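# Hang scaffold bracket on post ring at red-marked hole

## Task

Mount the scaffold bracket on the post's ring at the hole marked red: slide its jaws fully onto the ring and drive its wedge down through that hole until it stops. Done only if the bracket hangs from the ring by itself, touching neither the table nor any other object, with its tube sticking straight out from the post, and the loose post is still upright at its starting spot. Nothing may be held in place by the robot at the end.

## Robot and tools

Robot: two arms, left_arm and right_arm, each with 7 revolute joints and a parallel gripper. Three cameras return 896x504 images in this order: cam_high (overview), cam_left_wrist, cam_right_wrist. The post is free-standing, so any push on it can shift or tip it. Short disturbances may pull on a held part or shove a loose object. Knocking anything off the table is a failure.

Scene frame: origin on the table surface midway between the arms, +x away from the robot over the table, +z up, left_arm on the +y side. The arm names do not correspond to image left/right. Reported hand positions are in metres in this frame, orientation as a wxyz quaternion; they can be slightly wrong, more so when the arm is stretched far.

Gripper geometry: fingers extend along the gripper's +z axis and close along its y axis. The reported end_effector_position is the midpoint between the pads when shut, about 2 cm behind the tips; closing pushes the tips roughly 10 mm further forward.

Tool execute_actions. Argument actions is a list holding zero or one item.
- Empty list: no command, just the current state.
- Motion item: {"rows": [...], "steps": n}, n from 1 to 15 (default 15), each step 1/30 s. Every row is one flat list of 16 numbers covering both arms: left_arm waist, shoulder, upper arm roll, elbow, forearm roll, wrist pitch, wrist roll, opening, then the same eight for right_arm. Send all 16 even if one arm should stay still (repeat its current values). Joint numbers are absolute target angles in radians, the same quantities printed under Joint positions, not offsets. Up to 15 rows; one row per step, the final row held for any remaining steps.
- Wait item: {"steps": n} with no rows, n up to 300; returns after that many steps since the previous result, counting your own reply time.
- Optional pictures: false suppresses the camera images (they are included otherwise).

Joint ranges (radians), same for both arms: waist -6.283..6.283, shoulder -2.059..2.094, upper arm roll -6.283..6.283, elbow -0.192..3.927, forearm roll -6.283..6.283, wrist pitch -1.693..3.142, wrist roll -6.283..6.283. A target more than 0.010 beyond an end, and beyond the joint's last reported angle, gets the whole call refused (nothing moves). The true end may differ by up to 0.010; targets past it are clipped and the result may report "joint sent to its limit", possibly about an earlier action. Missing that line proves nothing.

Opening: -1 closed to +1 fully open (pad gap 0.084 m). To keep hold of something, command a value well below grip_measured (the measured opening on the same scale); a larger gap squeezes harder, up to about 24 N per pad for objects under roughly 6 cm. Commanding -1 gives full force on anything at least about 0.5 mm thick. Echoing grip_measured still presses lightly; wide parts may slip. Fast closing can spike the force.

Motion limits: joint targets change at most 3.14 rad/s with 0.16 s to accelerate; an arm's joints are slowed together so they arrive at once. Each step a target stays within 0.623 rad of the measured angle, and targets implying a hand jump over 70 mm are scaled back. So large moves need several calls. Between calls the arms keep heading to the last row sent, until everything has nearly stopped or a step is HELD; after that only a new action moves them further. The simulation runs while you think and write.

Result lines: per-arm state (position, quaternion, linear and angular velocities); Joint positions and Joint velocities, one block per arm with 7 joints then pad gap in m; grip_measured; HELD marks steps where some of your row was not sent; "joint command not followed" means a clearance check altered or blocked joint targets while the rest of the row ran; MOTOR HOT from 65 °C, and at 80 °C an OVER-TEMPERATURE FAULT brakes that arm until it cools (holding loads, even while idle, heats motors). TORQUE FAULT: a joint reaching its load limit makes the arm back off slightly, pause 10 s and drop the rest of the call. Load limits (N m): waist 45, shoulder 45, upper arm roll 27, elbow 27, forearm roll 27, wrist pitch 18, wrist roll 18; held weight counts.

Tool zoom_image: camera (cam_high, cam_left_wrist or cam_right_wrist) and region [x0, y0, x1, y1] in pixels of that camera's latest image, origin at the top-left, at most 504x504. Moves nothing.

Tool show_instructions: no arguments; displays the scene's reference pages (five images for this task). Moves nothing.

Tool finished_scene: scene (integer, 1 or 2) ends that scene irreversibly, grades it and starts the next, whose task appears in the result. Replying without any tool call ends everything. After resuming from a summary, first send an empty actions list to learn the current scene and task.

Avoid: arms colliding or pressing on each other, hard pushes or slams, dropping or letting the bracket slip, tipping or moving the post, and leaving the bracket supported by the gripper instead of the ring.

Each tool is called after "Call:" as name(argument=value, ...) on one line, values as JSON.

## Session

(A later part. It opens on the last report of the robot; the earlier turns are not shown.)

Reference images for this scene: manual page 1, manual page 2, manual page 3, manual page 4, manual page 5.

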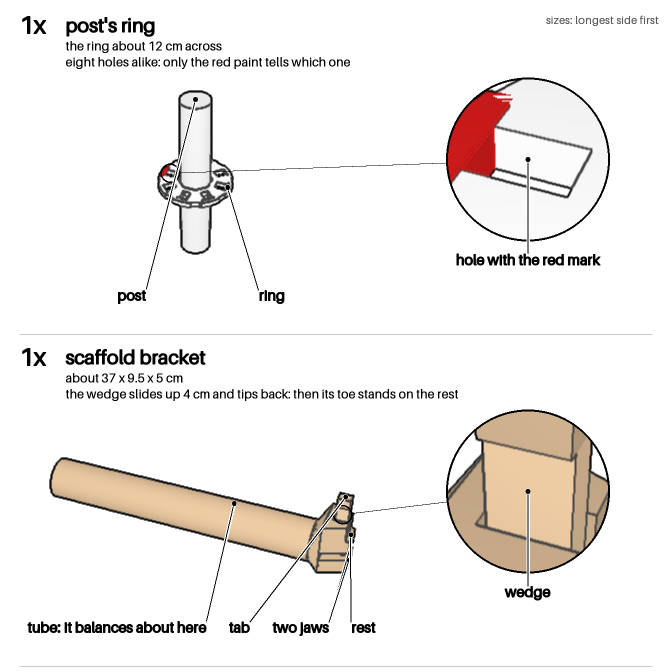

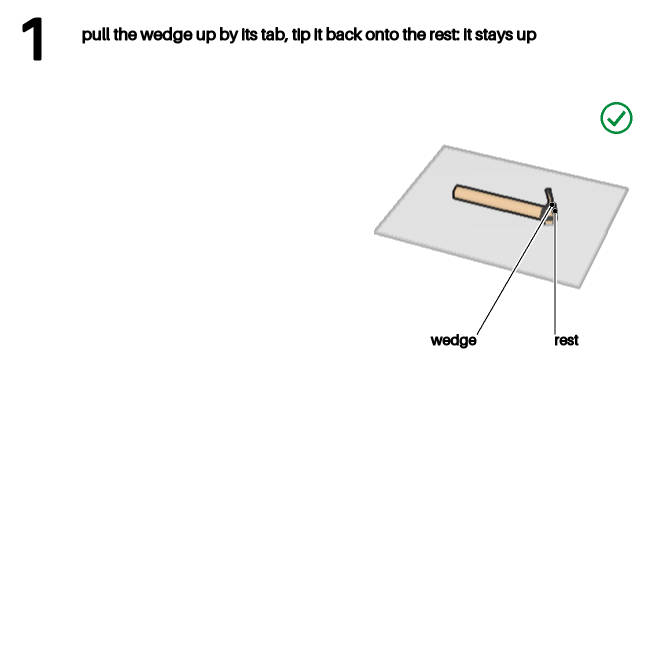

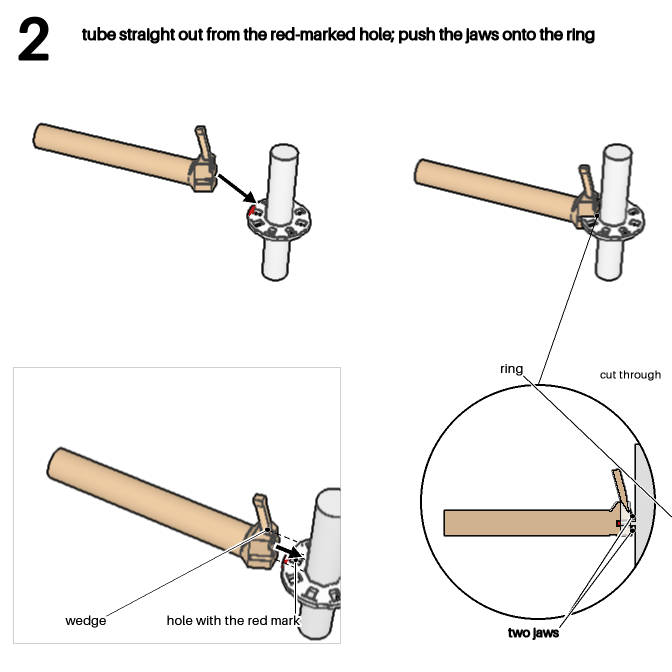

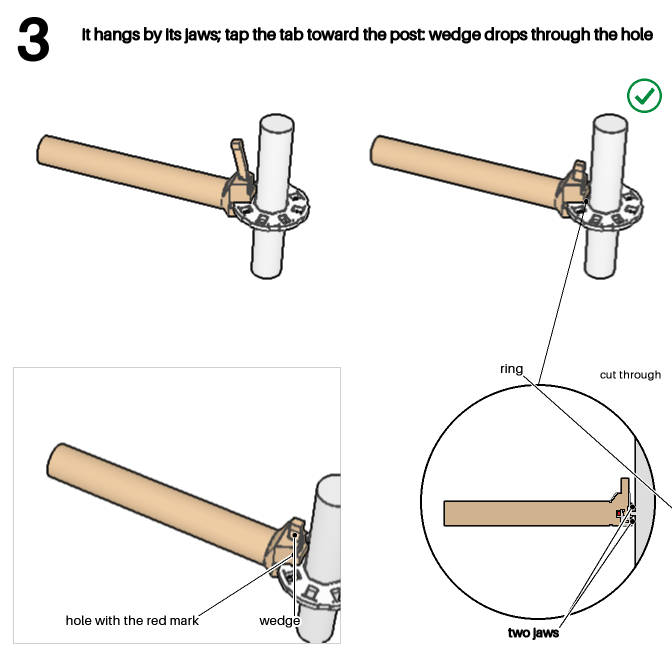

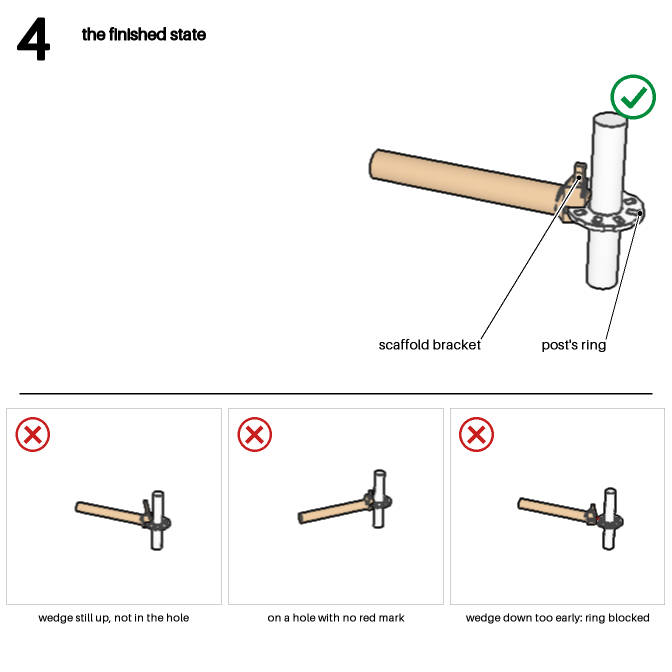

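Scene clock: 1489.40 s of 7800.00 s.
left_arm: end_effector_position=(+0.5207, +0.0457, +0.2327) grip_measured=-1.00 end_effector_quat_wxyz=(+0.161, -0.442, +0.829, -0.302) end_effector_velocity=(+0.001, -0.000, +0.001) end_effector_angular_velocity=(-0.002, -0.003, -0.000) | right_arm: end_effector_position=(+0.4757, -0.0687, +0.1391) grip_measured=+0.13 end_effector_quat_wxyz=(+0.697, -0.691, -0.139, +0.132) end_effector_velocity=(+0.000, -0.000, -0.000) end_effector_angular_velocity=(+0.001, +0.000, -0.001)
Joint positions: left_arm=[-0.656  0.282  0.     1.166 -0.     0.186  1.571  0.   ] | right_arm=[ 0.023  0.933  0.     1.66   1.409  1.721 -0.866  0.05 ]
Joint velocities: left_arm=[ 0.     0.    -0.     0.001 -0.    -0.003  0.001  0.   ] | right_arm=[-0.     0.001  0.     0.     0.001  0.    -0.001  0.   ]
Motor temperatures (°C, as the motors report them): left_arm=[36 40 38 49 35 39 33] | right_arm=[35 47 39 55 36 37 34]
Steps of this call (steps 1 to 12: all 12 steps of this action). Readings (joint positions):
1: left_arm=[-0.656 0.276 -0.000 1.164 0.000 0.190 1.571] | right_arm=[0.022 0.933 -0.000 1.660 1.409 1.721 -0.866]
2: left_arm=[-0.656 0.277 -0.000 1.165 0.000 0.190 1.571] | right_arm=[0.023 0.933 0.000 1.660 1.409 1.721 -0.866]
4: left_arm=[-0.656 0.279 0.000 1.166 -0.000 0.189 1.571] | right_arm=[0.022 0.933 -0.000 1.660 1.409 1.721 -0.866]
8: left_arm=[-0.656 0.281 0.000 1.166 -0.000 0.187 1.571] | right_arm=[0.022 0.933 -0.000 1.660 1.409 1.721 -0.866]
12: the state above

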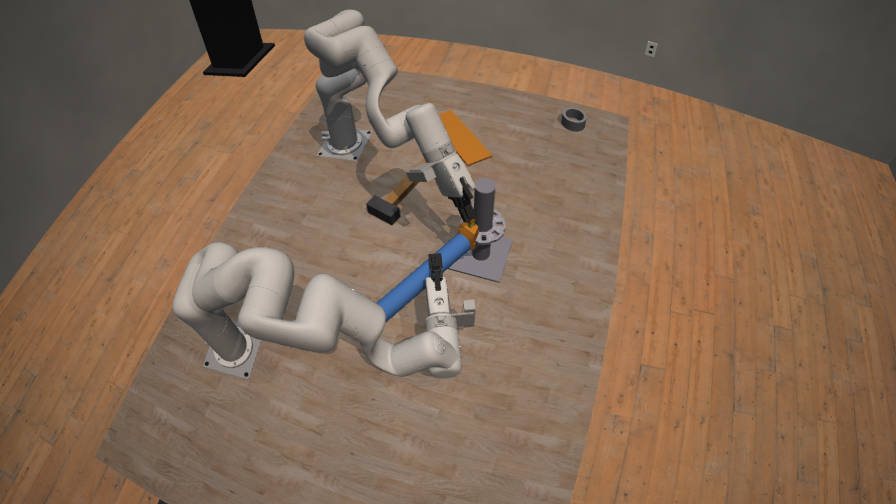

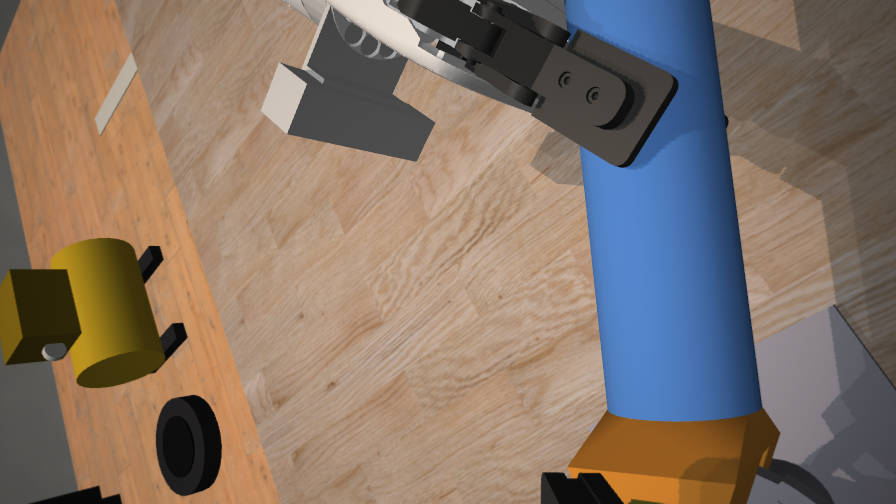

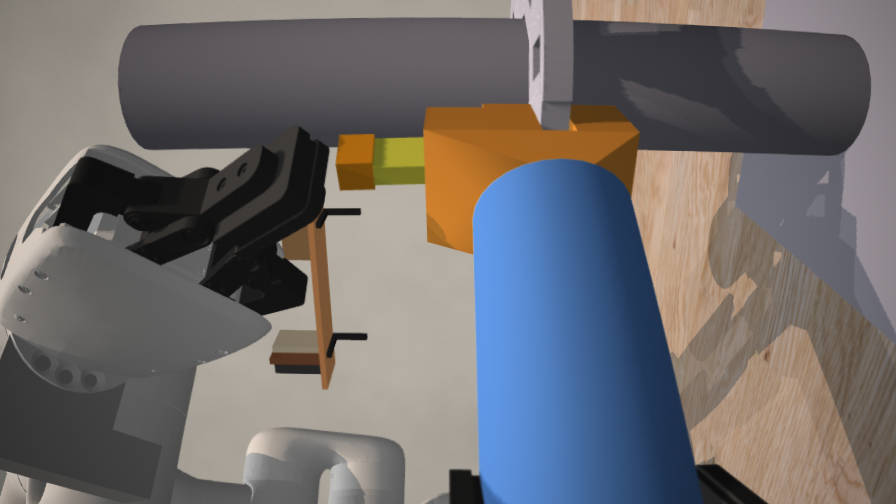

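Call:
execute_actions(actions=[{"rows": [
[-0.6560,0.2825,0,1.1655,0,0.1850,1.5708,-1, 0.0225,0.9331,0,1.6604,1.4089,1.7213,-0.8661,-1],
[-0.6560,0.2830,0,1.1651,0,0.1841,1.5708,-1, 0.0225,0.9331,0,1.6604,1.4089,1.7213,-0.8661,-1],
[-0.6560,0.2835,0,1.1648,0,0.1833,1.5708,-1, 0.0225,0.9331,0,1.6604,1.4089,1.7213,-0.8661,-1],
[-0.6560,0.2840,0,1.1644,0,0.1824,1.5708,-1, 0.0225,0.9331,0,1.6604,1.4089,1.7213,-0.8661,-1],
[-0.6560,0.2845,0,1.1641,0,0.1816,1.5708,-1, 0.0225,0.9331,0,1.6604,1.4089,1.7213,-0.8661,-1],
[-0.6560,0.2851,0,1.1638,0,0.1807,1.5708,-1, 0.0225,0.9331,0,1.6604,1.4089,1.7213,-0.8661,-1],
[-0.6560,0.2856,0,1.1634,0,0.1799,1.5708,-1, 0.0225,0.9331,0,1.6604,1.4089,1.7213,-0.8661,-1],
[-0.6560,0.2861,0,1.1631,0,0.1790,1.5708,-1, 0.0225,0.9331,0,1.6604,1.4089,1.7213,-0.8661,-1],
[-0.6560,0.2866,0,1.1627,0,0.1782,1.5708,-1, 0.0225,0.9331,0,1.6604,1.4089,1.7213,-0.8661,-1],
[-0.6560,0.2871,0,1.1624,0,0.1773,1.5708,-1, 0.0225,0.9331,0,1.6604,1.4089,1.7213,-0.8661,-1],
[-0.6560,0.2876,0,1.1621,0,0.1765,1.5708,-1, 0.0225,0.9331,0,1.6604,1.4089,1.7213,-0.8661,-1],
[-0.6560,0.2881,0,1.1617,0,0.1756,1.5708,-1, 0.0225,0.9331,0,1.6604,1.4089,1.7213,-0.8661,-1],
[-0.6560,0.2886,0,1.1614,0,0.1748,1.5708,-1, 0.0225,0.9331,0,1.6604,1.4089,1.7213,-0.8661,-1],
[-0.6560,0.2891,0,1.1610,0,0.1739,1.5708,-1, 0.0225,0.9331,0,1.6604,1.4089,1.7213,-0.8661,-1],
[-0.6560,0.2896,0,1.1607,0,0.1731,1.5708,-1, 0.0225,0.9331,0,1.6604,1.4089,1.7213,-0.8661,-1]
], "steps": 15}], pictures=false)

Call:
execute_actions(actions=[{"rows": [
[-0.6560,0.2901,0,1.1604,0,0.1722,1.5708,-1, 0.0225,0.9331,0,1.6604,1.4089,1.7213,-0.8661,-1],
[-0.6560,0.2907,0,1.1600,0,0.1714,1.5708,-1, 0.0225,0.9331,0,1.6604,1.4089,1.7213,-0.8661,-1],
[-0.6560,0.2912,0,1.1597,0,0.1705,1.5708,-1, 0.0225,0.9331,0,1.6604,1.4089,1.7213,-0.8661,-1]
], "steps": 10}])

Call:
zoom_image(camera="cam_right_wrist", region=[200, 90, 460, 290])

Call:
execute_actions(actions=[{"rows": [
[-0.6560,0.2901,0,1.1604,0,0.1722,1.5708,-1, 0.0225,0.9331,0,1.6604,1.4089,1.7213,-0.8661,-1],
[-0.6560,0.2891,0,1.1610,0,0.1739,1.5708,-1, 0.0225,0.9331,0,1.6604,1.4089,1.7213,-0.8661,-1],
[-0.6560,0.2881,0,1.1617,0,0.1756,1.5708,-1, 0.0225,0.9331,0,1.6604,1.4089,1.7213,-0.8661,-1],
[-0.6560,0.2871,0,1.1624,0,0.1773,1.5708,-1, 0.0225,0.9331,0,1.6604,1.4089,1.7213,-0.8661,-1],
[-0.6560,0.2861,0,1.1631,0,0.1790,1.5708,-1, 0.0225,0.9331,0,1.6604,1.4089,1.7213,-0.8661,-1],
[-0.6560,0.2851,0,1.1638,0,0.1807,1.5708,-1, 0.0225,0.9331,0,1.6604,1.4089,1.7213,-0.8661,-1]
], "steps": 12}])

Call:
zoom_image(camera="cam_right_wrist", region=[200, 90, 460, 290])

Scene clock: 1520.63 s of 7800.00 s.
left_arm: end_effector_position=(+0.5208, +0.0457, +0.2288) grip_measured=-1.00 end_effector_quat_wxyz=(+0.161, -0.442, +0.829, -0.302) end_effector_velocity=(+0.002, +0.000, -0.006) end_effector_angular_velocity=(-0.004, -0.007, +0.001) | right_arm: end_effector_position=(+0.4757, -0.0687, +0.1391) grip_measured=+0.13 end_effector_quat_wxyz=(+0.697, -0.691, -0.139, +0.132) end_effector_velocity=(+0.000, +0.000, +0.001) end_effector_angular_velocity=(-0.000, +0.002, +0.000)
Joint positions: left_arm=[-0.656  0.288  0.     1.162  0.     0.176  1.571  0.   ] | right_arm=[ 0.022  0.933  0.     1.66   1.409  1.721 -0.866  0.05 ]
Joint velocities: left_arm=[ 0.001  0.013  0.    -0.007  0.    -0.029  0.     0.   ] | right_arm=[ 0.001 -0.001 -0.    -0.     0.001  0.     0.003  0.   ]
Motor temperatures (°C, as the motors report them): left_arm=[36 40 38 49 35 39 33] | right_arm=[35 47 39 55 36 37 34]
Steps of this call (steps 1 to 15: the robot went on to your last target; steps 16 to 90: nothing new was sent; then 27.73 s passed at rest; steps 91 to 105: all 15 steps of this action). Readings (joint positions):
91: left_arm=[-0.656 0.282 0.000 1.166 -0.000 0.186 1.571] | right_arm=[0.023 0.933 -0.000 1.660 1.409 1.721 -0.866]
92: left_arm=[-0.656 0.282 -0.000 1.166 0.000 0.186 1.571] | right_arm=[0.022 0.933 0.000 1.660 1.409 1.721 -0.866]
94: left_arm=[-0.656 0.283 -0.000 1.165 0.000 0.185 1.571] | right_arm=[0.022 0.933 0.000 1.660 1.409 1.721 -0.866]
98: left_arm=[-0.656 0.285 0.000 1.164 -0.000 0.182 1.571] | right_arm=[0.022 0.933 0.000 1.660 1.409 1.721 -0.866]
105: the state above

Scene clock: 1520.97 s of 7800.00 s.
left_arm: end_effector_position=(+0.5212, +0.0454, +0.2281) grip_measured=-1.00 end_effector_quat_wxyz=(+0.161, -0.441, +0.829, -0.303) end_effector_velocity=(-0.000, +0.000, -0.001) end_effector_angular_velocity=(+0.000, +0.001, -0.000) | right_arm: end_effector_position=(+0.4757, -0.0687, +0.1391) grip_measured=+0.13 end_effector_quat_wxyz=(+0.697, -0.691, -0.139, +0.132) end_effector_velocity=(-0.000, +0.001, +0.000) end_effector_angular_velocity=(+0.001, -0.001, +0.001)
Joint positions: left_arm=[-0.656  0.29  -0.     1.161  0.     0.17   1.571  0.   ] | right_arm=[ 0.022  0.933  0.     1.66   1.409  1.721 -0.866  0.05 ]
Joint velocities: left_arm=[ 0.     0.001 -0.001 -0.001  0.    -0.002 -0.     0.   ] | right_arm=[ 0.002 -0.     0.     0.     0.001  0.    -0.001 -0.   ]
Motor temperatures (°C, as the motors report them): left_arm=[36 40 38 49 35 39 33] | right_arm=[35 47 39 55 36 37 34]
Steps of this call (steps 1 to 10: all 10 steps of this action). Readings (joint positions):
1: left_arm=[-0.656 0.288 0.000 1.162 0.000 0.175 1.571] | right_arm=[0.022 0.933 0.000 1.660 1.409 1.721 -0.866]
2: left_arm=[-0.656 0.289 0.000 1.162 0.000 0.174 1.571] | right_arm=[0.023 0.933 0.000 1.660 1.409 1.721 -0.866]
4: left_arm=[-0.656 0.289 -0.000 1.161 0.000 0.172 1.571] | right_arm=[0.022 0.933 0.000 1.660 1.409 1.721 -0.866]
8: left_arm=[-0.656 0.290 -0.000 1.161 0.000 0.170 1.571] | right_arm=[0.023 0.933 0.000 1.660 1.409 1.721 -0.866]
10: the state above

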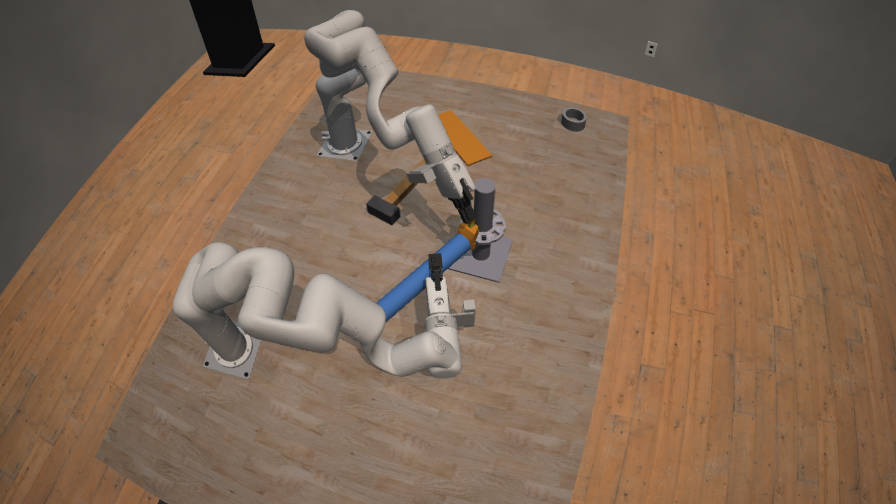

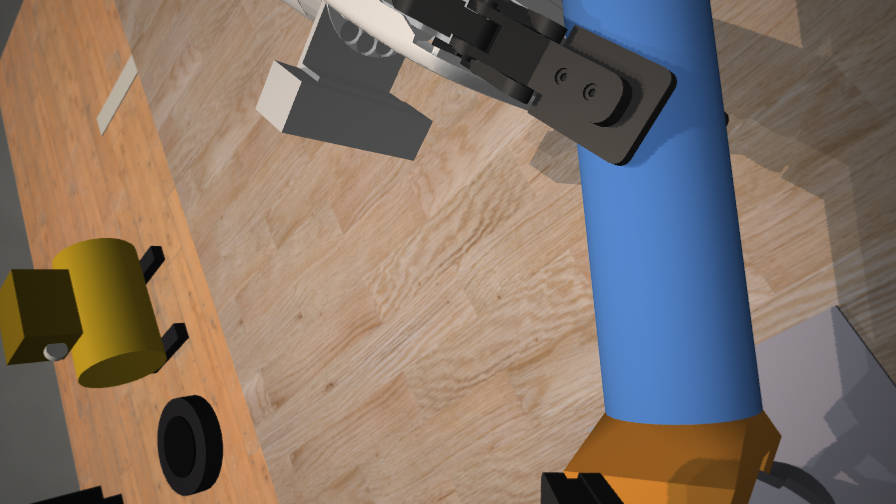

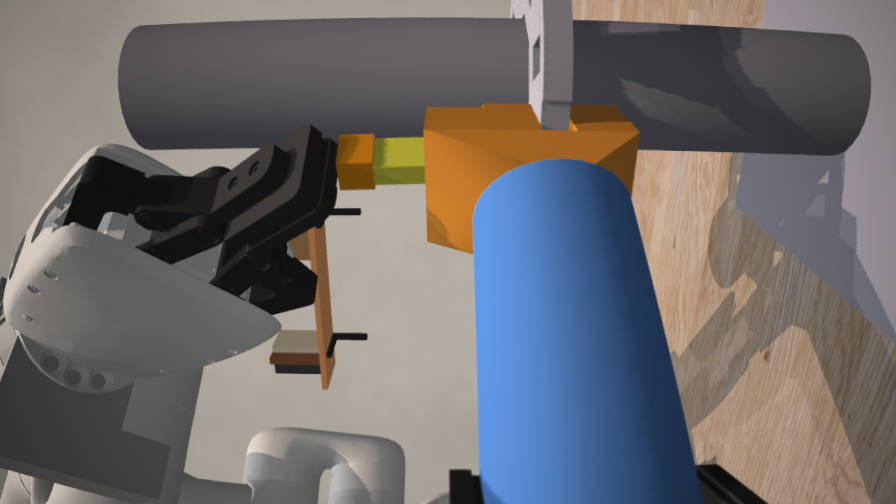

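Region (200, 90, 460, 290) of cam_right_wrist's 896x504 image, scaled by 1.938, with more detail than that image has; it fills the top 388 rows of this view, and the rest is white.

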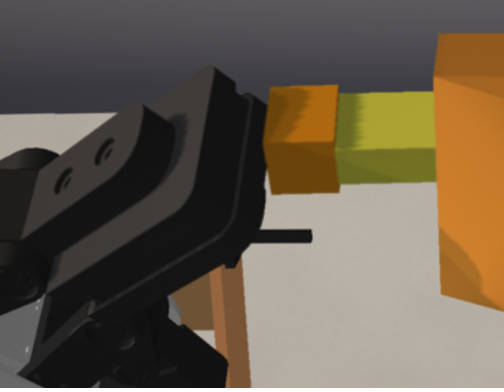

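Scene clock: 1521.37 s of 7800.00 s.
left_arm: end_effector_position=(+0.5204, +0.0460, +0.2291) grip_measured=-1.00 end_effector_quat_wxyz=(+0.160, -0.442, +0.830, -0.301) end_effector_velocity=(+0.000, -0.000, +0.003) end_effector_angular_velocity=(-0.001, -0.002, +0.000) | right_arm: end_effector_position=(+0.4757, -0.0687, +0.1391) grip_measured=+0.13 end_effector_quat_wxyz=(+0.697, -0.691, -0.139, +0.132) end_effector_velocity=(-0.000, +0.000, +0.000) end_effector_angular_velocity=(-0.000, +0.000, +0.001)
Joint positions: left_arm=[-0.656  0.286  0.     1.162 -0.     0.181  1.571  0.   ] | right_arm=[ 0.023  0.933 -0.     1.66   1.409  1.721 -0.866  0.05 ]
Joint velocities: left_arm=[-0.    -0.004  0.     0.003 -0.     0.005  0.     0.   ] | right_arm=[ 0.001 -0.001 -0.     0.001 -0.     0.     0.002 -0.   ]
Motor temperatures (°C, as the motors report them): left_arm=[36 40 38 49 35 39 33] | right_arm=[35 47 39 55 36 37 34]
Steps of this call (steps 1 to 12: all 12 steps of this action). Readings (joint positions):
1: left_arm=[-0.656 0.290 -0.000 1.161 0.000 0.170 1.571] | right_arm=[0.022 0.933 0.000 1.660 1.409 1.721 -0.866]
2: left_arm=[-0.656 0.290 -0.000 1.161 0.000 0.170 1.571] | right_arm=[0.023 0.933 0.000 1.660 1.409 1.721 -0.866]
4: left_arm=[-0.656 0.289 -0.000 1.161 0.000 0.173 1.571] | right_arm=[0.023 0.933 -0.000 1.660 1.409 1.721 -0.866]
8: left_arm=[-0.656 0.287 -0.000 1.162 -0.000 0.179 1.571] | right_arm=[0.023 0.933 -0.000 1.660 1.409 1.721 -0.866]
12: the state above

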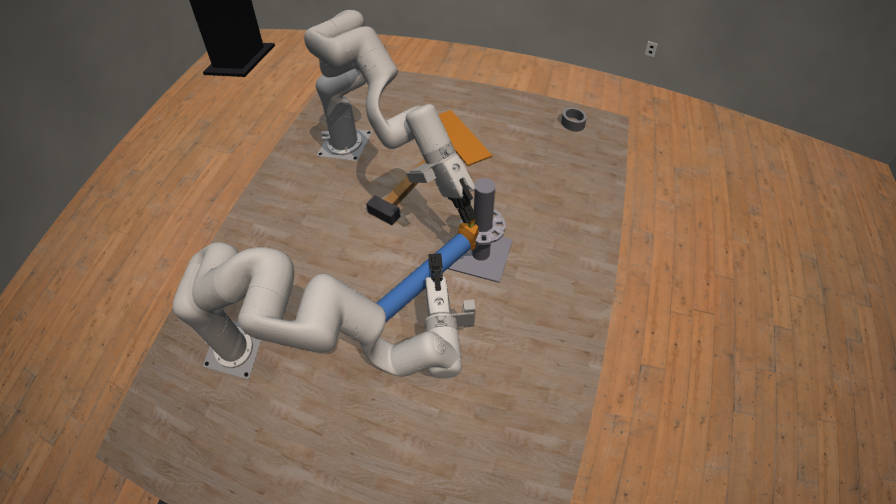

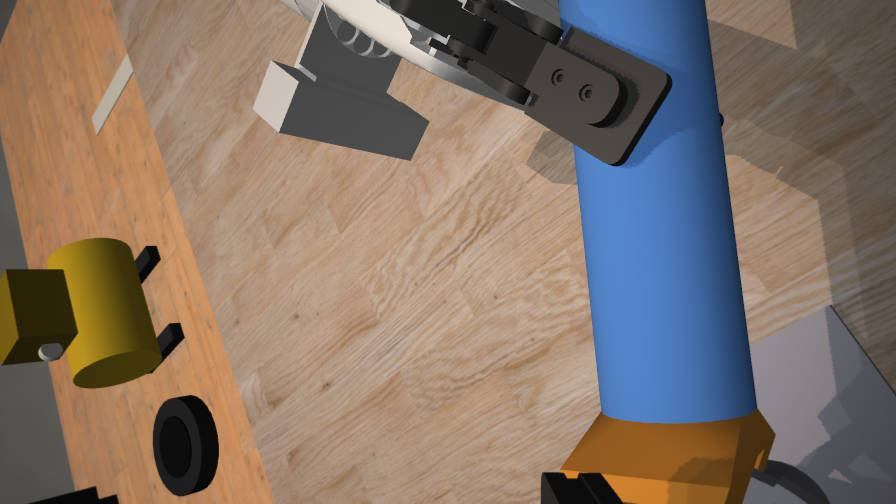

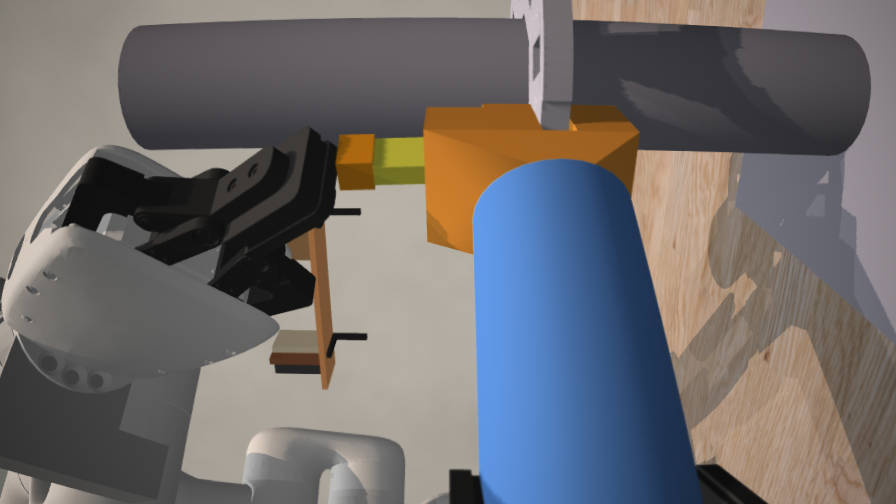

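Region (200, 90, 460, 290) of cam_right_wrist's 896x504 image, scaled by 1.938, with more detail than that image has; it fills the top 388 rows of this view, and the rest is white.

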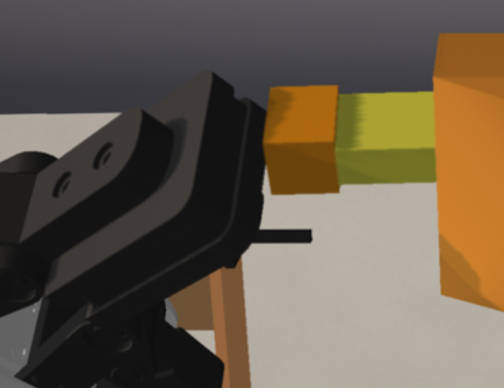

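Call:
execute_actions(actions=[{"rows": [
[-0.6561,0.2839,0,1.1632,0,0.1813,1.5708,-1, 0.0225,0.9331,0,1.6604,1.4089,1.7213,-0.8661,-0.7],
[-0.6566,0.2806,0,1.1614,0,0.1829,1.5708,-1, 0.0225,0.9331,0,1.6604,1.4089,1.7213,-0.8661,-0.4],
[-0.6572,0.2751,0,1.1586,0,0.1855,1.5708,-1, 0.0225,0.9331,0,1.6604,1.4089,1.7213,-0.8661,-0.15],
[-0.6581,0.2678,0,1.1547,0,0.1890,1.5708,-1, 0.0225,0.9331,0,1.6604,1.4089,1.7213,-0.8661,0],
[-0.6593,0.2587,0,1.1500,0,0.1933,1.5708,-1, 0.0225,0.9331,0,1.6604,1.4089,1.7213,-0.8661,0.08],
[-0.6606,0.2480,0,1.1444,0,0.1984,1.5708,-1, 0.0225,0.9331,0,1.6604,1.4089,1.7213,-0.8661,0.13],
[-0.6621,0.2359,0,1.1381,0,0.2042,1.5708,-1, 0.0225,0.9331,0,1.6604,1.4089,1.7213,-0.8661,0.16],
[-0.6637,0.2225,0,1.1311,0,0.2106,1.5708,-1, 0.0225,0.9331,0,1.6604,1.4089,1.7213,-0.8661,0.19],
[-0.6655,0.2080,0,1.1235,0,0.2175,1.5708,-1, 0.0225,0.9331,0,1.6604,1.4089,1.7213,-0.8661,0.22],
[-0.6674,0.1926,0,1.1154,0,0.2249,1.5708,-1, 0.0225,0.9331,0,1.6604,1.4089,1.7213,-0.8661,0.25],
[-0.6694,0.1764,0,1.1070,0,0.2326,1.5708,-1, 0.0225,0.9331,0,1.6604,1.4089,1.7213,-0.8661,0.28],
[-0.6715,0.1595,0,1.0982,0,0.2406,1.5708,-1, 0.0225,0.9331,0,1.6604,1.4089,1.7213,-0.8661,0.31],
[-0.6736,0.1422,0,1.0891,0,0.2489,1.5708,-1, 0.0225,0.9331,0,1.6604,1.4089,1.7213,-0.8661,0.34],
[-0.6758,0.1245,0,1.0799,0,0.2574,1.5708,-1, 0.0225,0.9331,0,1.6604,1.4089,1.7213,-0.8661,0.37],
[-0.6780,0.1067,0,1.0706,0,0.2659,1.5708,-1, 0.0225,0.9331,0,1.6604,1.4089,1.7213,-0.8661,0.40]
], "steps": 15}], pictures=false)

Call:
execute_actions(actions=[{"rows": [
[-0.6802,0.0889,0,1.0612,0,0.2743,1.5708,-1, 0.0225,0.9331,0,1.6604,1.4089,1.7213,-0.8661,0.43],
[-0.6824,0.0712,0,1.0520,0,0.2828,1.5708,-1, 0.0225,0.9331,0,1.6604,1.4089,1.7213,-0.8661,0.46],
[-0.6845,0.0539,0,1.0429,0,0.2911,1.5708,-1, 0.0225,0.9331,0,1.6604,1.4089,1.7213,-0.8661,0.49],
[-0.6866,0.0370,0,1.0341,0,0.2991,1.5708,-1, 0.0225,0.9331,0,1.6604,1.4089,1.7213,-0.8661,0.52],
[-0.6886,0.0208,0,1.0257,0,0.3068,1.5708,-1, 0.0225,0.9331,0,1.6604,1.4089,1.7213,-0.8661,0.55],
[-0.6905,0.0054,0,1.0176,0,0.3142,1.5708,-1, 0.0225,0.9331,0,1.6604,1.4089,1.7213,-0.8661,0.59],
[-0.6923,-0.0091,0,1.0100,0,0.3211,1.5708,-1, 0.0225,0.9331,0,1.6604,1.4089,1.7213,-0.8661,0.63],
[-0.6939,-0.0225,0,1.0030,0,0.3275,1.5708,-1, 0.0225,0.9331,0,1.6604,1.4089,1.7213,-0.8661,0.68],
[-0.6954,-0.0346,0,0.9967,0,0.3333,1.5708,-1, 0.0225,0.9331,0,1.6604,1.4089,1.7213,-0.8661,0.73],
[-0.6967,-0.0453,0,0.9911,0,0.3384,1.5708,-1, 0.0225,0.9331,0,1.6604,1.4089,1.7213,-0.8661,0.78],
[-0.6979,-0.0544,0,0.9864,0,0.3427,1.5708,-1, 0.0225,0.9331,0,1.6604,1.4089,1.7213,-0.8661,0.83],
[-0.6988,-0.0617,0,0.9825,0,0.3462,1.5708,-1, 0.0225,0.9331,0,1.6604,1.4089,1.7213,-0.8661,0.88],
[-0.6994,-0.0672,0,0.9797,0,0.3488,1.5708,-1, 0.0225,0.9331,0,1.6604,1.4089,1.7213,-0.8661,0.93],
[-0.6999,-0.0705,0,0.9779,0,0.3504,1.5708,-1, 0.0225,0.9331,0,1.6604,1.4089,1.7213,-0.8661,0.97],
[-0.7000,-0.0717,0,0.9773,0,0.3510,1.5708,-1, 0.0225,0.9331,0,1.6604,1.4089,1.7213,-0.8661,1]
], "steps": 15}], pictures=false)

Call:
execute_actions(actions=[{"steps": 10}])

Scene clock: 1591.10 s of 7800.00 s.
left_arm: end_effector_position=(+0.4957, +0.0512, +0.2628) grip_measured=-1.00 end_effector_quat_wxyz=(+0.159, -0.436, +0.833, -0.303) end_effector_velocity=(-0.106, +0.027, +0.124) end_effector_angular_velocity=(-0.002, -0.002, -0.059) | right_arm: end_effector_position=(+0.4753, -0.0672, +0.1412) grip_measured=+0.37 end_effector_quat_wxyz=(+0.698, -0.690, -0.141, +0.132) end_effector_velocity=(-0.000, +0.006, +0.002) end_effector_angular_velocity=(+0.004, -0.003, +0.002)
Joint positions: left_arm=[-0.671  0.166 -0.     1.102  0.     0.237  1.571  0.   ] | right_arm=[ 0.023  0.932  0.002  1.662  1.41   1.723 -0.866  0.06 ]
Joint velocities: left_arm=[-0.059 -0.485 -0.001 -0.253  0.     0.229 -0.001  0.   ] | right_arm=[ 0.005 -0.     0.006  0.004  0.005 -0.006  0.001  0.037]
Motor temperatures (°C, as the motors report them): left_arm=[36 40 38 49 35 39 33] | right_arm=[35 47 39 55 36 37 34]
Steps of this call (steps 1 to 15: the robot went on to your last target; steps 16 to 90: nothing new was sent; then 66.23 s passed at rest; steps 91 to 105: all 15 steps of this action). Readings (joint positions):
91: left_arm=[-0.656 0.285 0.000 1.164 -0.000 0.181 1.571] | right_arm=[0.022 0.933 -0.000 1.660 1.409 1.721 -0.866]
92: left_arm=[-0.656 0.285 0.000 1.164 -0.000 0.181 1.571] | right_arm=[0.022 0.933 -0.000 1.660 1.409 1.721 -0.866]
94: left_arm=[-0.656 0.282 0.000 1.162 -0.000 0.183 1.571] | right_arm=[0.022 0.933 -0.000 1.660 1.409 1.721 -0.866]
98: left_arm=[-0.659 0.258 0.000 1.149 -0.000 0.194 1.571] | right_arm=[0.022 0.933 0.000 1.661 1.409 1.722 -0.866]
105: the state above

Scene clock: 1591.60 s of 7800.00 s.
left_arm: end_effector_position=(+0.4447, +0.0670, +0.3126) grip_measured=-1.00 end_effector_quat_wxyz=(+0.155, -0.424, +0.838, -0.306) end_effector_velocity=(-0.049, +0.018, +0.041) end_effector_angular_velocity=(-0.000, -0.001, -0.025) | right_arm: end_effector_position=(+0.4763, -0.0688, +0.1407) grip_measured=+0.98 end_effector_quat_wxyz=(+0.697, -0.691, -0.140, +0.131) end_effector_velocity=(-0.008, +0.002, -0.015) end_effector_angular_velocity=(-0.011, +0.028, +0.005)
Joint positions: left_arm=[-0.698 -0.054 -0.     0.987  0.     0.342  1.571  0.   ] | right_arm=[ 0.022  0.931  0.     1.662  1.41   1.722 -0.866  0.083]
Joint velocities: left_arm=[-0.025 -0.204  0.001 -0.106  0.     0.097  0.001  0.   ] | right_arm=[ 0.004  0.017  0.002 -0.015 -0.006 -0.007 -0.002  0.036]
Motor temperatures (°C, as the motors report them): left_arm=[36 40 38 49 35 39 33] | right_arm=[35 47 39 55 36 37 34]
Steps of this call (steps 1 to 15: all 15 steps of this action). Readings (joint positions):
1: left_arm=[-0.673 0.150 -0.000 1.094 0.000 0.245 1.571] | right_arm=[0.023 0.932 0.003 1.662 1.410 1.723 -0.866]
2: left_arm=[-0.675 0.133 -0.000 1.085 0.000 0.253 1.571] | right_arm=[0.024 0.932 0.003 1.662 1.410 1.722 -0.866]
4: left_arm=[-0.679 0.099 -0.000 1.067 0.000 0.269 1.571] | right_arm=[0.024 0.932 0.003 1.662 1.410 1.722 -0.866]
8: left_arm=[-0.687 0.031 -0.000 1.032 0.000 0.301 1.571] | right_arm=[0.023 0.932 0.002 1.662 1.410 1.722 -0.866]
15: the state above

Scene clock: 1591.93 s of 7800.00 s.
left_arm: end_effector_position=(+0.4405, +0.0687, +0.3151) grip_measured=-1.00 end_effector_quat_wxyz=(+0.154, -0.424, +0.839, -0.305) end_effector_velocity=(-0.002, -0.001, +0.003) end_effector_angular_velocity=(-0.002, -0.003, -0.003) | right_arm: end_effector_position=(+0.4758, -0.0687, +0.1393) grip_measured=+1.00 end_effector_quat_wxyz=(+0.697, -0.691, -0.139, +0.132) end_effector_velocity=(-0.001, +0.000, -0.001) end_effector_angular_velocity=(-0.002, +0.001, +0.002)
Joint positions: left_arm=[-0.7   -0.071  0.     0.977 -0.     0.351  1.571  0.   ] | right_arm=[ 0.022  0.933  0.     1.661  1.409  1.721 -0.866  0.084]
Joint velocities: left_arm=[-0.001 -0.007 -0.001 -0.002  0.     0.002 -0.     0.   ] | right_arm=[ 0.001  0.     0.    -0.001 -0.002 -0.001 -0.    -0.   ]
Motor temperatures (°C, as the motors report them): left_arm=[36 40 38 49 35 39 33] | right_arm=[35 47 39 55 36 37 34]
Steps of this call (steps 1 to 10: the robot went on to your last target). Readings (joint positions):
1: left_arm=[-0.699 -0.060 -0.000 0.984 0.000 0.345 1.571] | right_arm=[0.022 0.932 0.000 1.661 1.409 1.722 -0.866]
2: left_arm=[-0.699 -0.064 -0.000 0.982 0.000 0.347 1.571] | right_arm=[0.022 0.932 0.000 1.661 1.409 1.722 -0.866]
4: left_arm=[-0.700 -0.068 0.000 0.979 -0.000 0.349 1.571] | right_arm=[0.022 0.933 0.000 1.661 1.409 1.722 -0.866]
8: left_arm=[-0.700 -0.070 0.000 0.978 -0.000 0.351 1.571] | right_arm=[0.022 0.933 0.000 1.661 1.409 1.721 -0.866]
10: the state above

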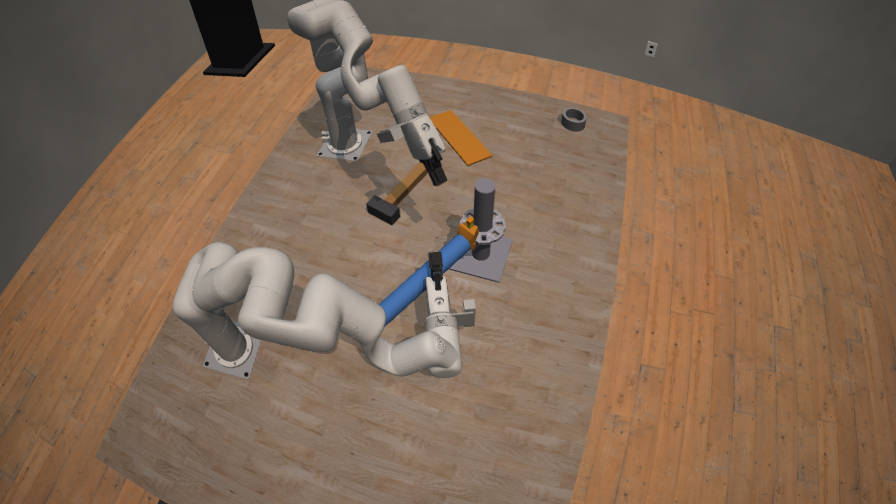

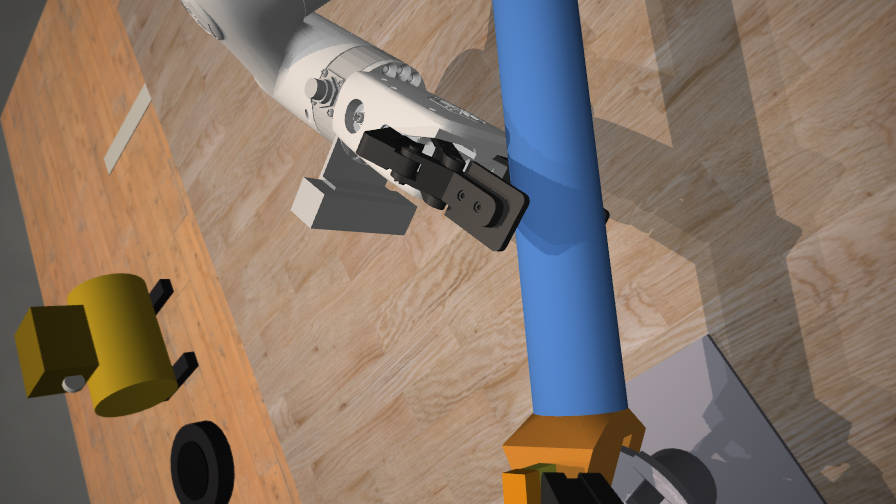

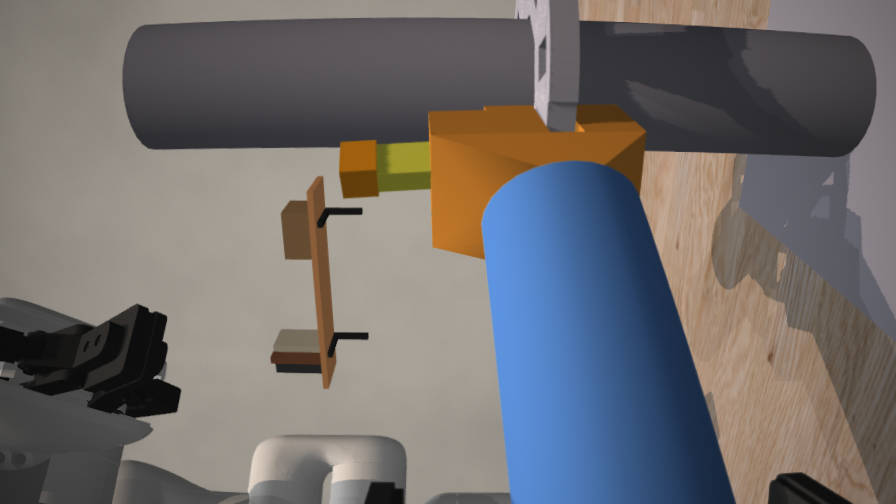

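Call:
execute_actions(actions=[{"rows": [
[-0.7003,-0.0695,0,0.9816,0,0.3554,1.5648,-1, 0.0218,0.9343,0,1.6609,1.4088,1.7212,-0.8667,1],
[-0.7012,-0.0631,0,0.9939,0,0.3679,1.5476,-1, 0.0197,0.9366,0,1.6620,1.4086,1.7209,-0.8679,1],
[-0.7027,-0.0527,0,1.0140,0,0.3882,1.5197,-1, 0.0163,0.9389,0,1.6631,1.4084,1.7207,-0.8691,1],
[-0.7047,-0.0387,0,1.0410,0,0.4156,1.4821,-1, 0.0117,0.9413,0,1.6642,1.4082,1.7204,-0.8703,1],
[-0.7072,-0.0214,0,1.0744,0,0.4495,1.4356,-1, 0.0060,0.9436,0,1.6653,1.4080,1.7202,-0.8715,1],
[-0.7102,-0.0010,0,1.1136,0,0.4892,1.3811,-1, -0.0006,0.9448,0,1.6659,1.4079,1.7200,-0.8721,1],
[-0.7135,0.0220,0,1.1580,0,0.5343,1.3192,-1, -0.0082,0.9448,0,1.6659,1.4079,1.7200,-0.8721,1],
[-0.7171,0.0475,0,1.2072,0,0.5842,1.2508,-1, -0.0165,0.9448,0,1.6659,1.4079,1.7200,-0.8721,1],
[-0.7211,0.0751,0,1.2604,0,0.6381,1.1767,-1, -0.0256,0.9448,0,1.6659,1.4079,1.7200,-0.8721,1],
[-0.7253,0.1045,0,1.3172,0,0.6957,1.0977,-1, -0.0352,0.9448,0,1.6659,1.4079,1.7200,-0.8721,1],
[-0.7298,0.1353,0,1.3767,0,0.7560,1.0149,-1, -0.0453,0.9448,0,1.6659,1.4079,1.7200,-0.8721,1],
[-0.7344,0.1674,0,1.4387,0,0.8189,0.9286,-1, -0.0558,0.9448,0,1.6659,1.4079,1.7200,-0.8721,1],
[-0.7391,0.2005,0,1.5024,0,0.8835,0.8399,-1, -0.0666,0.9448,0,1.6659,1.4079,1.7200,-0.8721,1],
[-0.7440,0.2341,0,1.5672,0,0.9493,0.7496,-1, -0.0776,0.9448,0,1.6659,1.4079,1.7200,-0.8721,1],
[-0.7489,0.2680,0,1.6327,0,1.0157,0.6586,-1, -0.0888,0.9448,0,1.6659,1.4079,1.7200,-0.8721,1]
], "steps": 15}], pictures=false)

Call:
execute_actions(actions=[{"rows": [
[-0.7537,0.3019,0,1.6981,0,1.0820,0.5675,-1, -0.0999,0.9448,0,1.6659,1.4079,1.7200,-0.8721,1],
[-0.7586,0.3355,0,1.7629,0,1.1478,0.4772,-1, -0.1109,0.9448,0,1.6659,1.4079,1.7200,-0.8721,1],
[-0.7633,0.3686,0,1.8266,0,1.2124,0.3885,-1, -0.1217,0.9448,0,1.6659,1.4079,1.7200,-0.8721,1],
[-0.7679,0.4007,0,1.8886,0,1.2753,0.3022,-1, -0.1322,0.9448,0,1.6659,1.4079,1.7200,-0.8721,1],
[-0.7724,0.4315,0,1.9481,0,1.3356,0.2194,-1, -0.1423,0.9448,0,1.6659,1.4079,1.7200,-0.8721,1],
[-0.7766,0.4609,0,2.0049,0,1.3932,0.1404,-1, -0.1519,0.9448,0,1.6659,1.4079,1.7200,-0.8721,1],
[-0.7806,0.4885,0,2.0581,0,1.4471,0.0663,-1, -0.1610,0.9448,0,1.6659,1.4079,1.7200,-0.8721,1],
[-0.7842,0.5140,0,2.1073,0,1.4970,-0.0021,-1, -0.1693,0.9448,0,1.6659,1.4079,1.7200,-0.8721,1],
[-0.7875,0.5370,0,2.1517,0,1.5421,-0.0640,-1, -0.1769,0.9448,0,1.6659,1.4079,1.7200,-0.8721,1],
[-0.7905,0.5574,0,2.1909,0,1.5818,-0.1185,-1, -0.1835,0.9448,0,1.6659,1.4079,1.7200,-0.8721,1],
[-0.7930,0.5747,0,2.2243,0,1.6157,-0.1650,-1, -0.1892,0.9448,0,1.6659,1.4079,1.7200,-0.8721,1],
[-0.7950,0.5887,0,2.2513,0,1.6431,-0.2026,-1, -0.1938,0.9448,0,1.6659,1.4079,1.7200,-0.8721,1],
[-0.7965,0.5991,0,2.2714,0,1.6634,-0.2305,-1, -0.1972,0.9448,0,1.6659,1.4079,1.7200,-0.8721,1],
[-0.7974,0.6055,0,2.2837,0,1.6759,-0.2477,-1, -0.1993,0.9448,0,1.6659,1.4079,1.7200,-0.8721,1],
[-0.7977,0.6077,0,2.2880,0,1.6803,-0.2537,-1, -0.2000,0.9448,0,1.6659,1.4079,1.7200,-0.8721,1]
], "steps": 15}], pictures=false)

Call:
execute_actions(actions=[{"steps": 20}])

Scene clock: 1656.87 s of 7800.00 s.
left_arm: end_effector_position=(+0.4594, +0.0334, +0.3254) grip_measured=-1.00 end_effector_quat_wxyz=(+0.049, -0.631, +0.734, -0.244) end_effector_velocity=(+0.043, -0.127, +0.038) end_effector_angular_velocity=(-0.316, +1.297, +1.789) | right_arm: end_effector_position=(+0.5002, -0.1073, +0.1340) grip_measured=+1.00 end_effector_quat_wxyz=(+0.701, -0.696, -0.112, +0.105) end_effector_velocity=(+0.094, -0.159, +0.001) end_effector_angular_velocity=(+0.000, -0.005, -0.306)
Joint positions: left_arm=[-0.727  0.119  0.     1.346  0.     0.725  1.058  0.   ] | right_arm=[-0.053  0.944 -0.     1.666  1.408  1.72  -0.872  0.084]
Joint velocities: left_arm=[-0.117  0.816 -0.001  1.573  0.     1.584 -2.176  0.   ] | right_arm=[-0.305 -0.    -0.001  0.002  0.    -0.    -0.002  0.   ]
Motor temperatures (°C, as the motors report them): left_arm=[36 39 38 50 35 39 33] | right_arm=[35 46 38 52 35 35 34]
Steps of this call (steps 1 to 30: the robot went on to your last target; steps 31 to 90: nothing new was sent; then 61.43 s passed at rest; steps 91 to 105: all 15 steps of this action). Readings (joint positions):
91: left_arm=[-0.700 -0.072 0.000 0.977 0.000 0.351 1.571] | right_arm=[0.022 0.933 0.000 1.660 1.409 1.721 -0.866]
92: left_arm=[-0.700 -0.071 0.000 0.978 -0.000 0.352 1.569] | right_arm=[0.022 0.933 0.000 1.661 1.409 1.721 -0.866]
94: left_arm=[-0.701 -0.066 0.000 0.988 -0.000 0.363 1.554] | right_arm=[0.021 0.935 0.001 1.662 1.409 1.721 -0.867]
98: left_arm=[-0.706 -0.029 0.000 1.059 -0.000 0.435 1.455] | right_arm=[0.006 0.942 0.001 1.664 1.408 1.720 -0.871]
105: the state above

Scene clock: 1657.37 s of 7800.00 s.
left_arm: end_effector_position=(+0.4367, +0.0013, +0.3390) grip_measured=-1.00 end_effector_quat_wxyz=(+0.012, +0.951, -0.308, +0.027) end_effector_velocity=(-0.087, +0.006, +0.011) end_effector_angular_velocity=(+0.327, +0.502, +1.453) | right_arm: end_effector_position=(+0.5368, -0.1813, +0.1337) grip_measured=+1.00 end_effector_quat_wxyz=(+0.707, -0.702, -0.064, +0.057) end_effector_velocity=(+0.029, -0.070, -0.001) end_effector_angular_velocity=(-0.001, +0.001, -0.125)
Joint positions: left_arm=[-0.79   0.551 -0.     2.178 -0.     1.569 -0.1    0.   ] | right_arm=[-0.19   0.945 -0.001  1.666  1.408  1.72  -0.872  0.084]
Joint velocities: left_arm=[-0.085  0.578 -0.     1.109  0.     1.123 -1.54   0.   ] | right_arm=[-0.125  0.001 -0.    -0.    -0.    -0.    -0.     0.   ]
Motor temperatures (°C, as the motors report them): left_arm=[36 39 38 50 35 39 33] | right_arm=[35 46 38 52 35 35 34]
Steps of this call (steps 1 to 15: all 15 steps of this action). Readings (joint positions):
1: left_arm=[-0.731 0.147 0.000 1.400 0.000 0.779 0.983] | right_arm=[-0.063 0.945 -0.000 1.666 1.408 1.720 -0.872]
2: left_arm=[-0.736 0.176 0.000 1.456 0.000 0.836 0.905] | right_arm=[-0.074 0.945 -0.000 1.666 1.408 1.720 -0.872]
4: left_arm=[-0.744 0.237 -0.000 1.573 0.000 0.954 0.743] | right_arm=[-0.096 0.945 -0.000 1.666 1.408 1.720 -0.872]
8: left_arm=[-0.763 0.363 -0.000 1.815 -0.000 1.200 0.405] | right_arm=[-0.137 0.945 -0.001 1.666 1.408 1.720 -0.872]
15: the state above

Scene clock: 1658.03 s of 7800.00 s.
left_arm: end_effector_position=(+0.4276, +0.0032, +0.3406) grip_measured=-1.00 end_effector_quat_wxyz=(+0.000, +0.971, -0.238, +0.000) end_effector_velocity=(+0.000, -0.000, +0.000) end_effector_angular_velocity=(-0.000, +0.000, +0.001) | right_arm: end_effector_position=(+0.5390, -0.1866, +0.1339) grip_measured=+1.00 end_effector_quat_wxyz=(+0.707, -0.702, -0.061, +0.054) end_effector_velocity=(+0.000, -0.000, -0.000) end_effector_angular_velocity=(-0.000, +0.001, -0.001)
Joint positions: left_arm=[-0.798  0.608  0.     2.288  0.     1.68  -0.254  0.   ] | right_arm=[-0.2    0.945  0.     1.666  1.408  1.72  -0.872  0.084]
Joint velocities: left_arm=[ 0.     0.001 -0.     0.002 -0.     0.001 -0.001  0.   ] | right_arm=[-0.     0.    -0.     0.     0.001 -0.     0.    -0.   ]
Motor temperatures (°C, as the motors report them): left_arm=[36 40 38 50 35 39 33] | right_arm=[35 46 38 52 35 35 34]
Steps of this call (steps 1 to 20: the robot went on to your last target). Readings (joint positions):
1: left_arm=[-0.792 0.569 -0.000 2.212 -0.000 1.602 -0.147] | right_arm=[-0.193 0.945 -0.001 1.666 1.408 1.720 -0.872]
2: left_arm=[-0.794 0.582 -0.000 2.236 -0.000 1.627 -0.181] | right_arm=[-0.195 0.945 -0.001 1.666 1.408 1.720 -0.872]
4: left_arm=[-0.796 0.596 -0.000 2.264 -0.000 1.656 -0.220] | right_arm=[-0.198 0.945 -0.000 1.666 1.408 1.720 -0.872]
8: left_arm=[-0.797 0.604 0.000 2.282 0.000 1.675 -0.246] | right_arm=[-0.199 0.945 0.001 1.666 1.408 1.720 -0.872]
20: the state above

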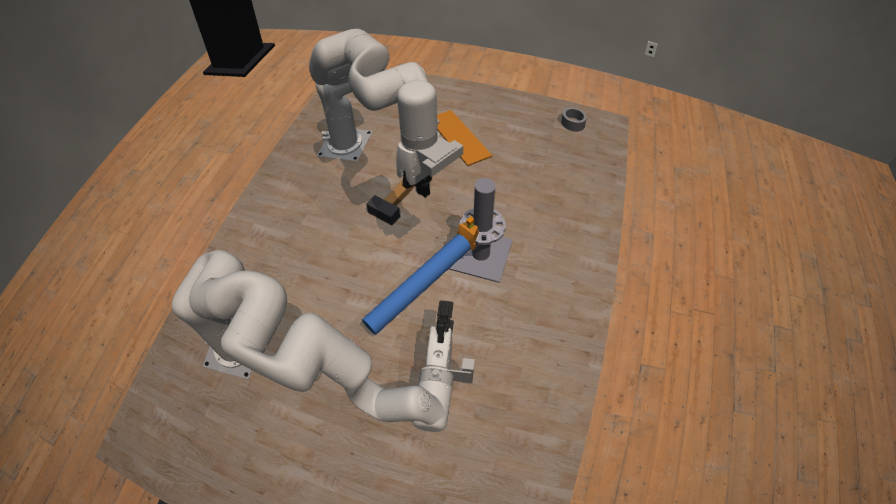

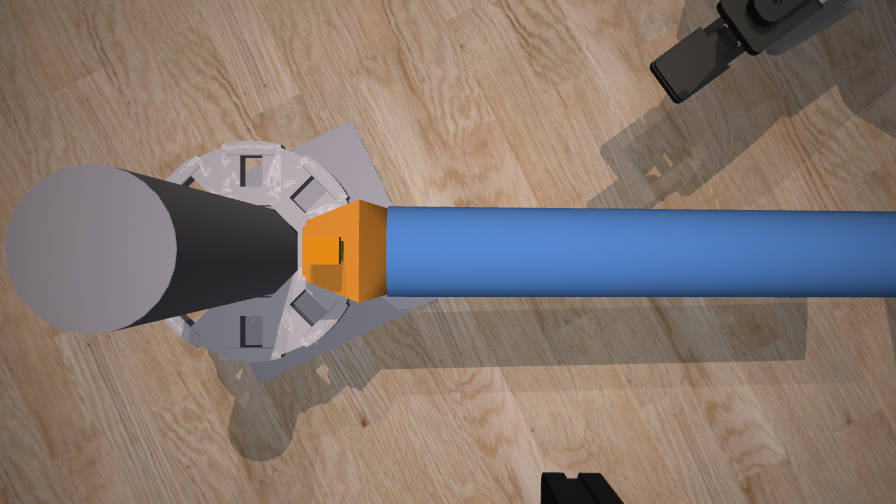

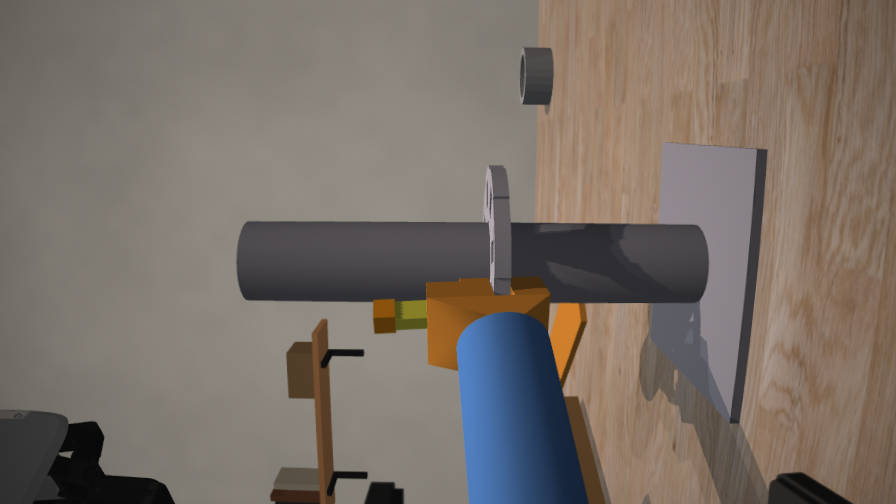

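Call:
zoom_image(camera="cam_left_wrist", region=[160, 120, 460, 380])

Region (160, 120, 460, 380) of cam_left_wrist's 896x504 image, scaled by 1.680, with more detail than that image has; it fills the top 437 rows of this view, and the rest is white.

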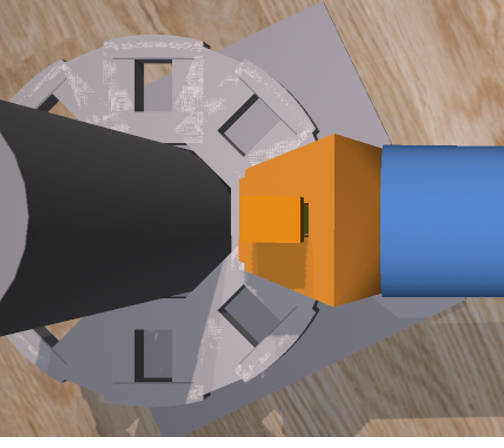

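Call:
finished_scene(scene=2)

The scene is finished: the task was done.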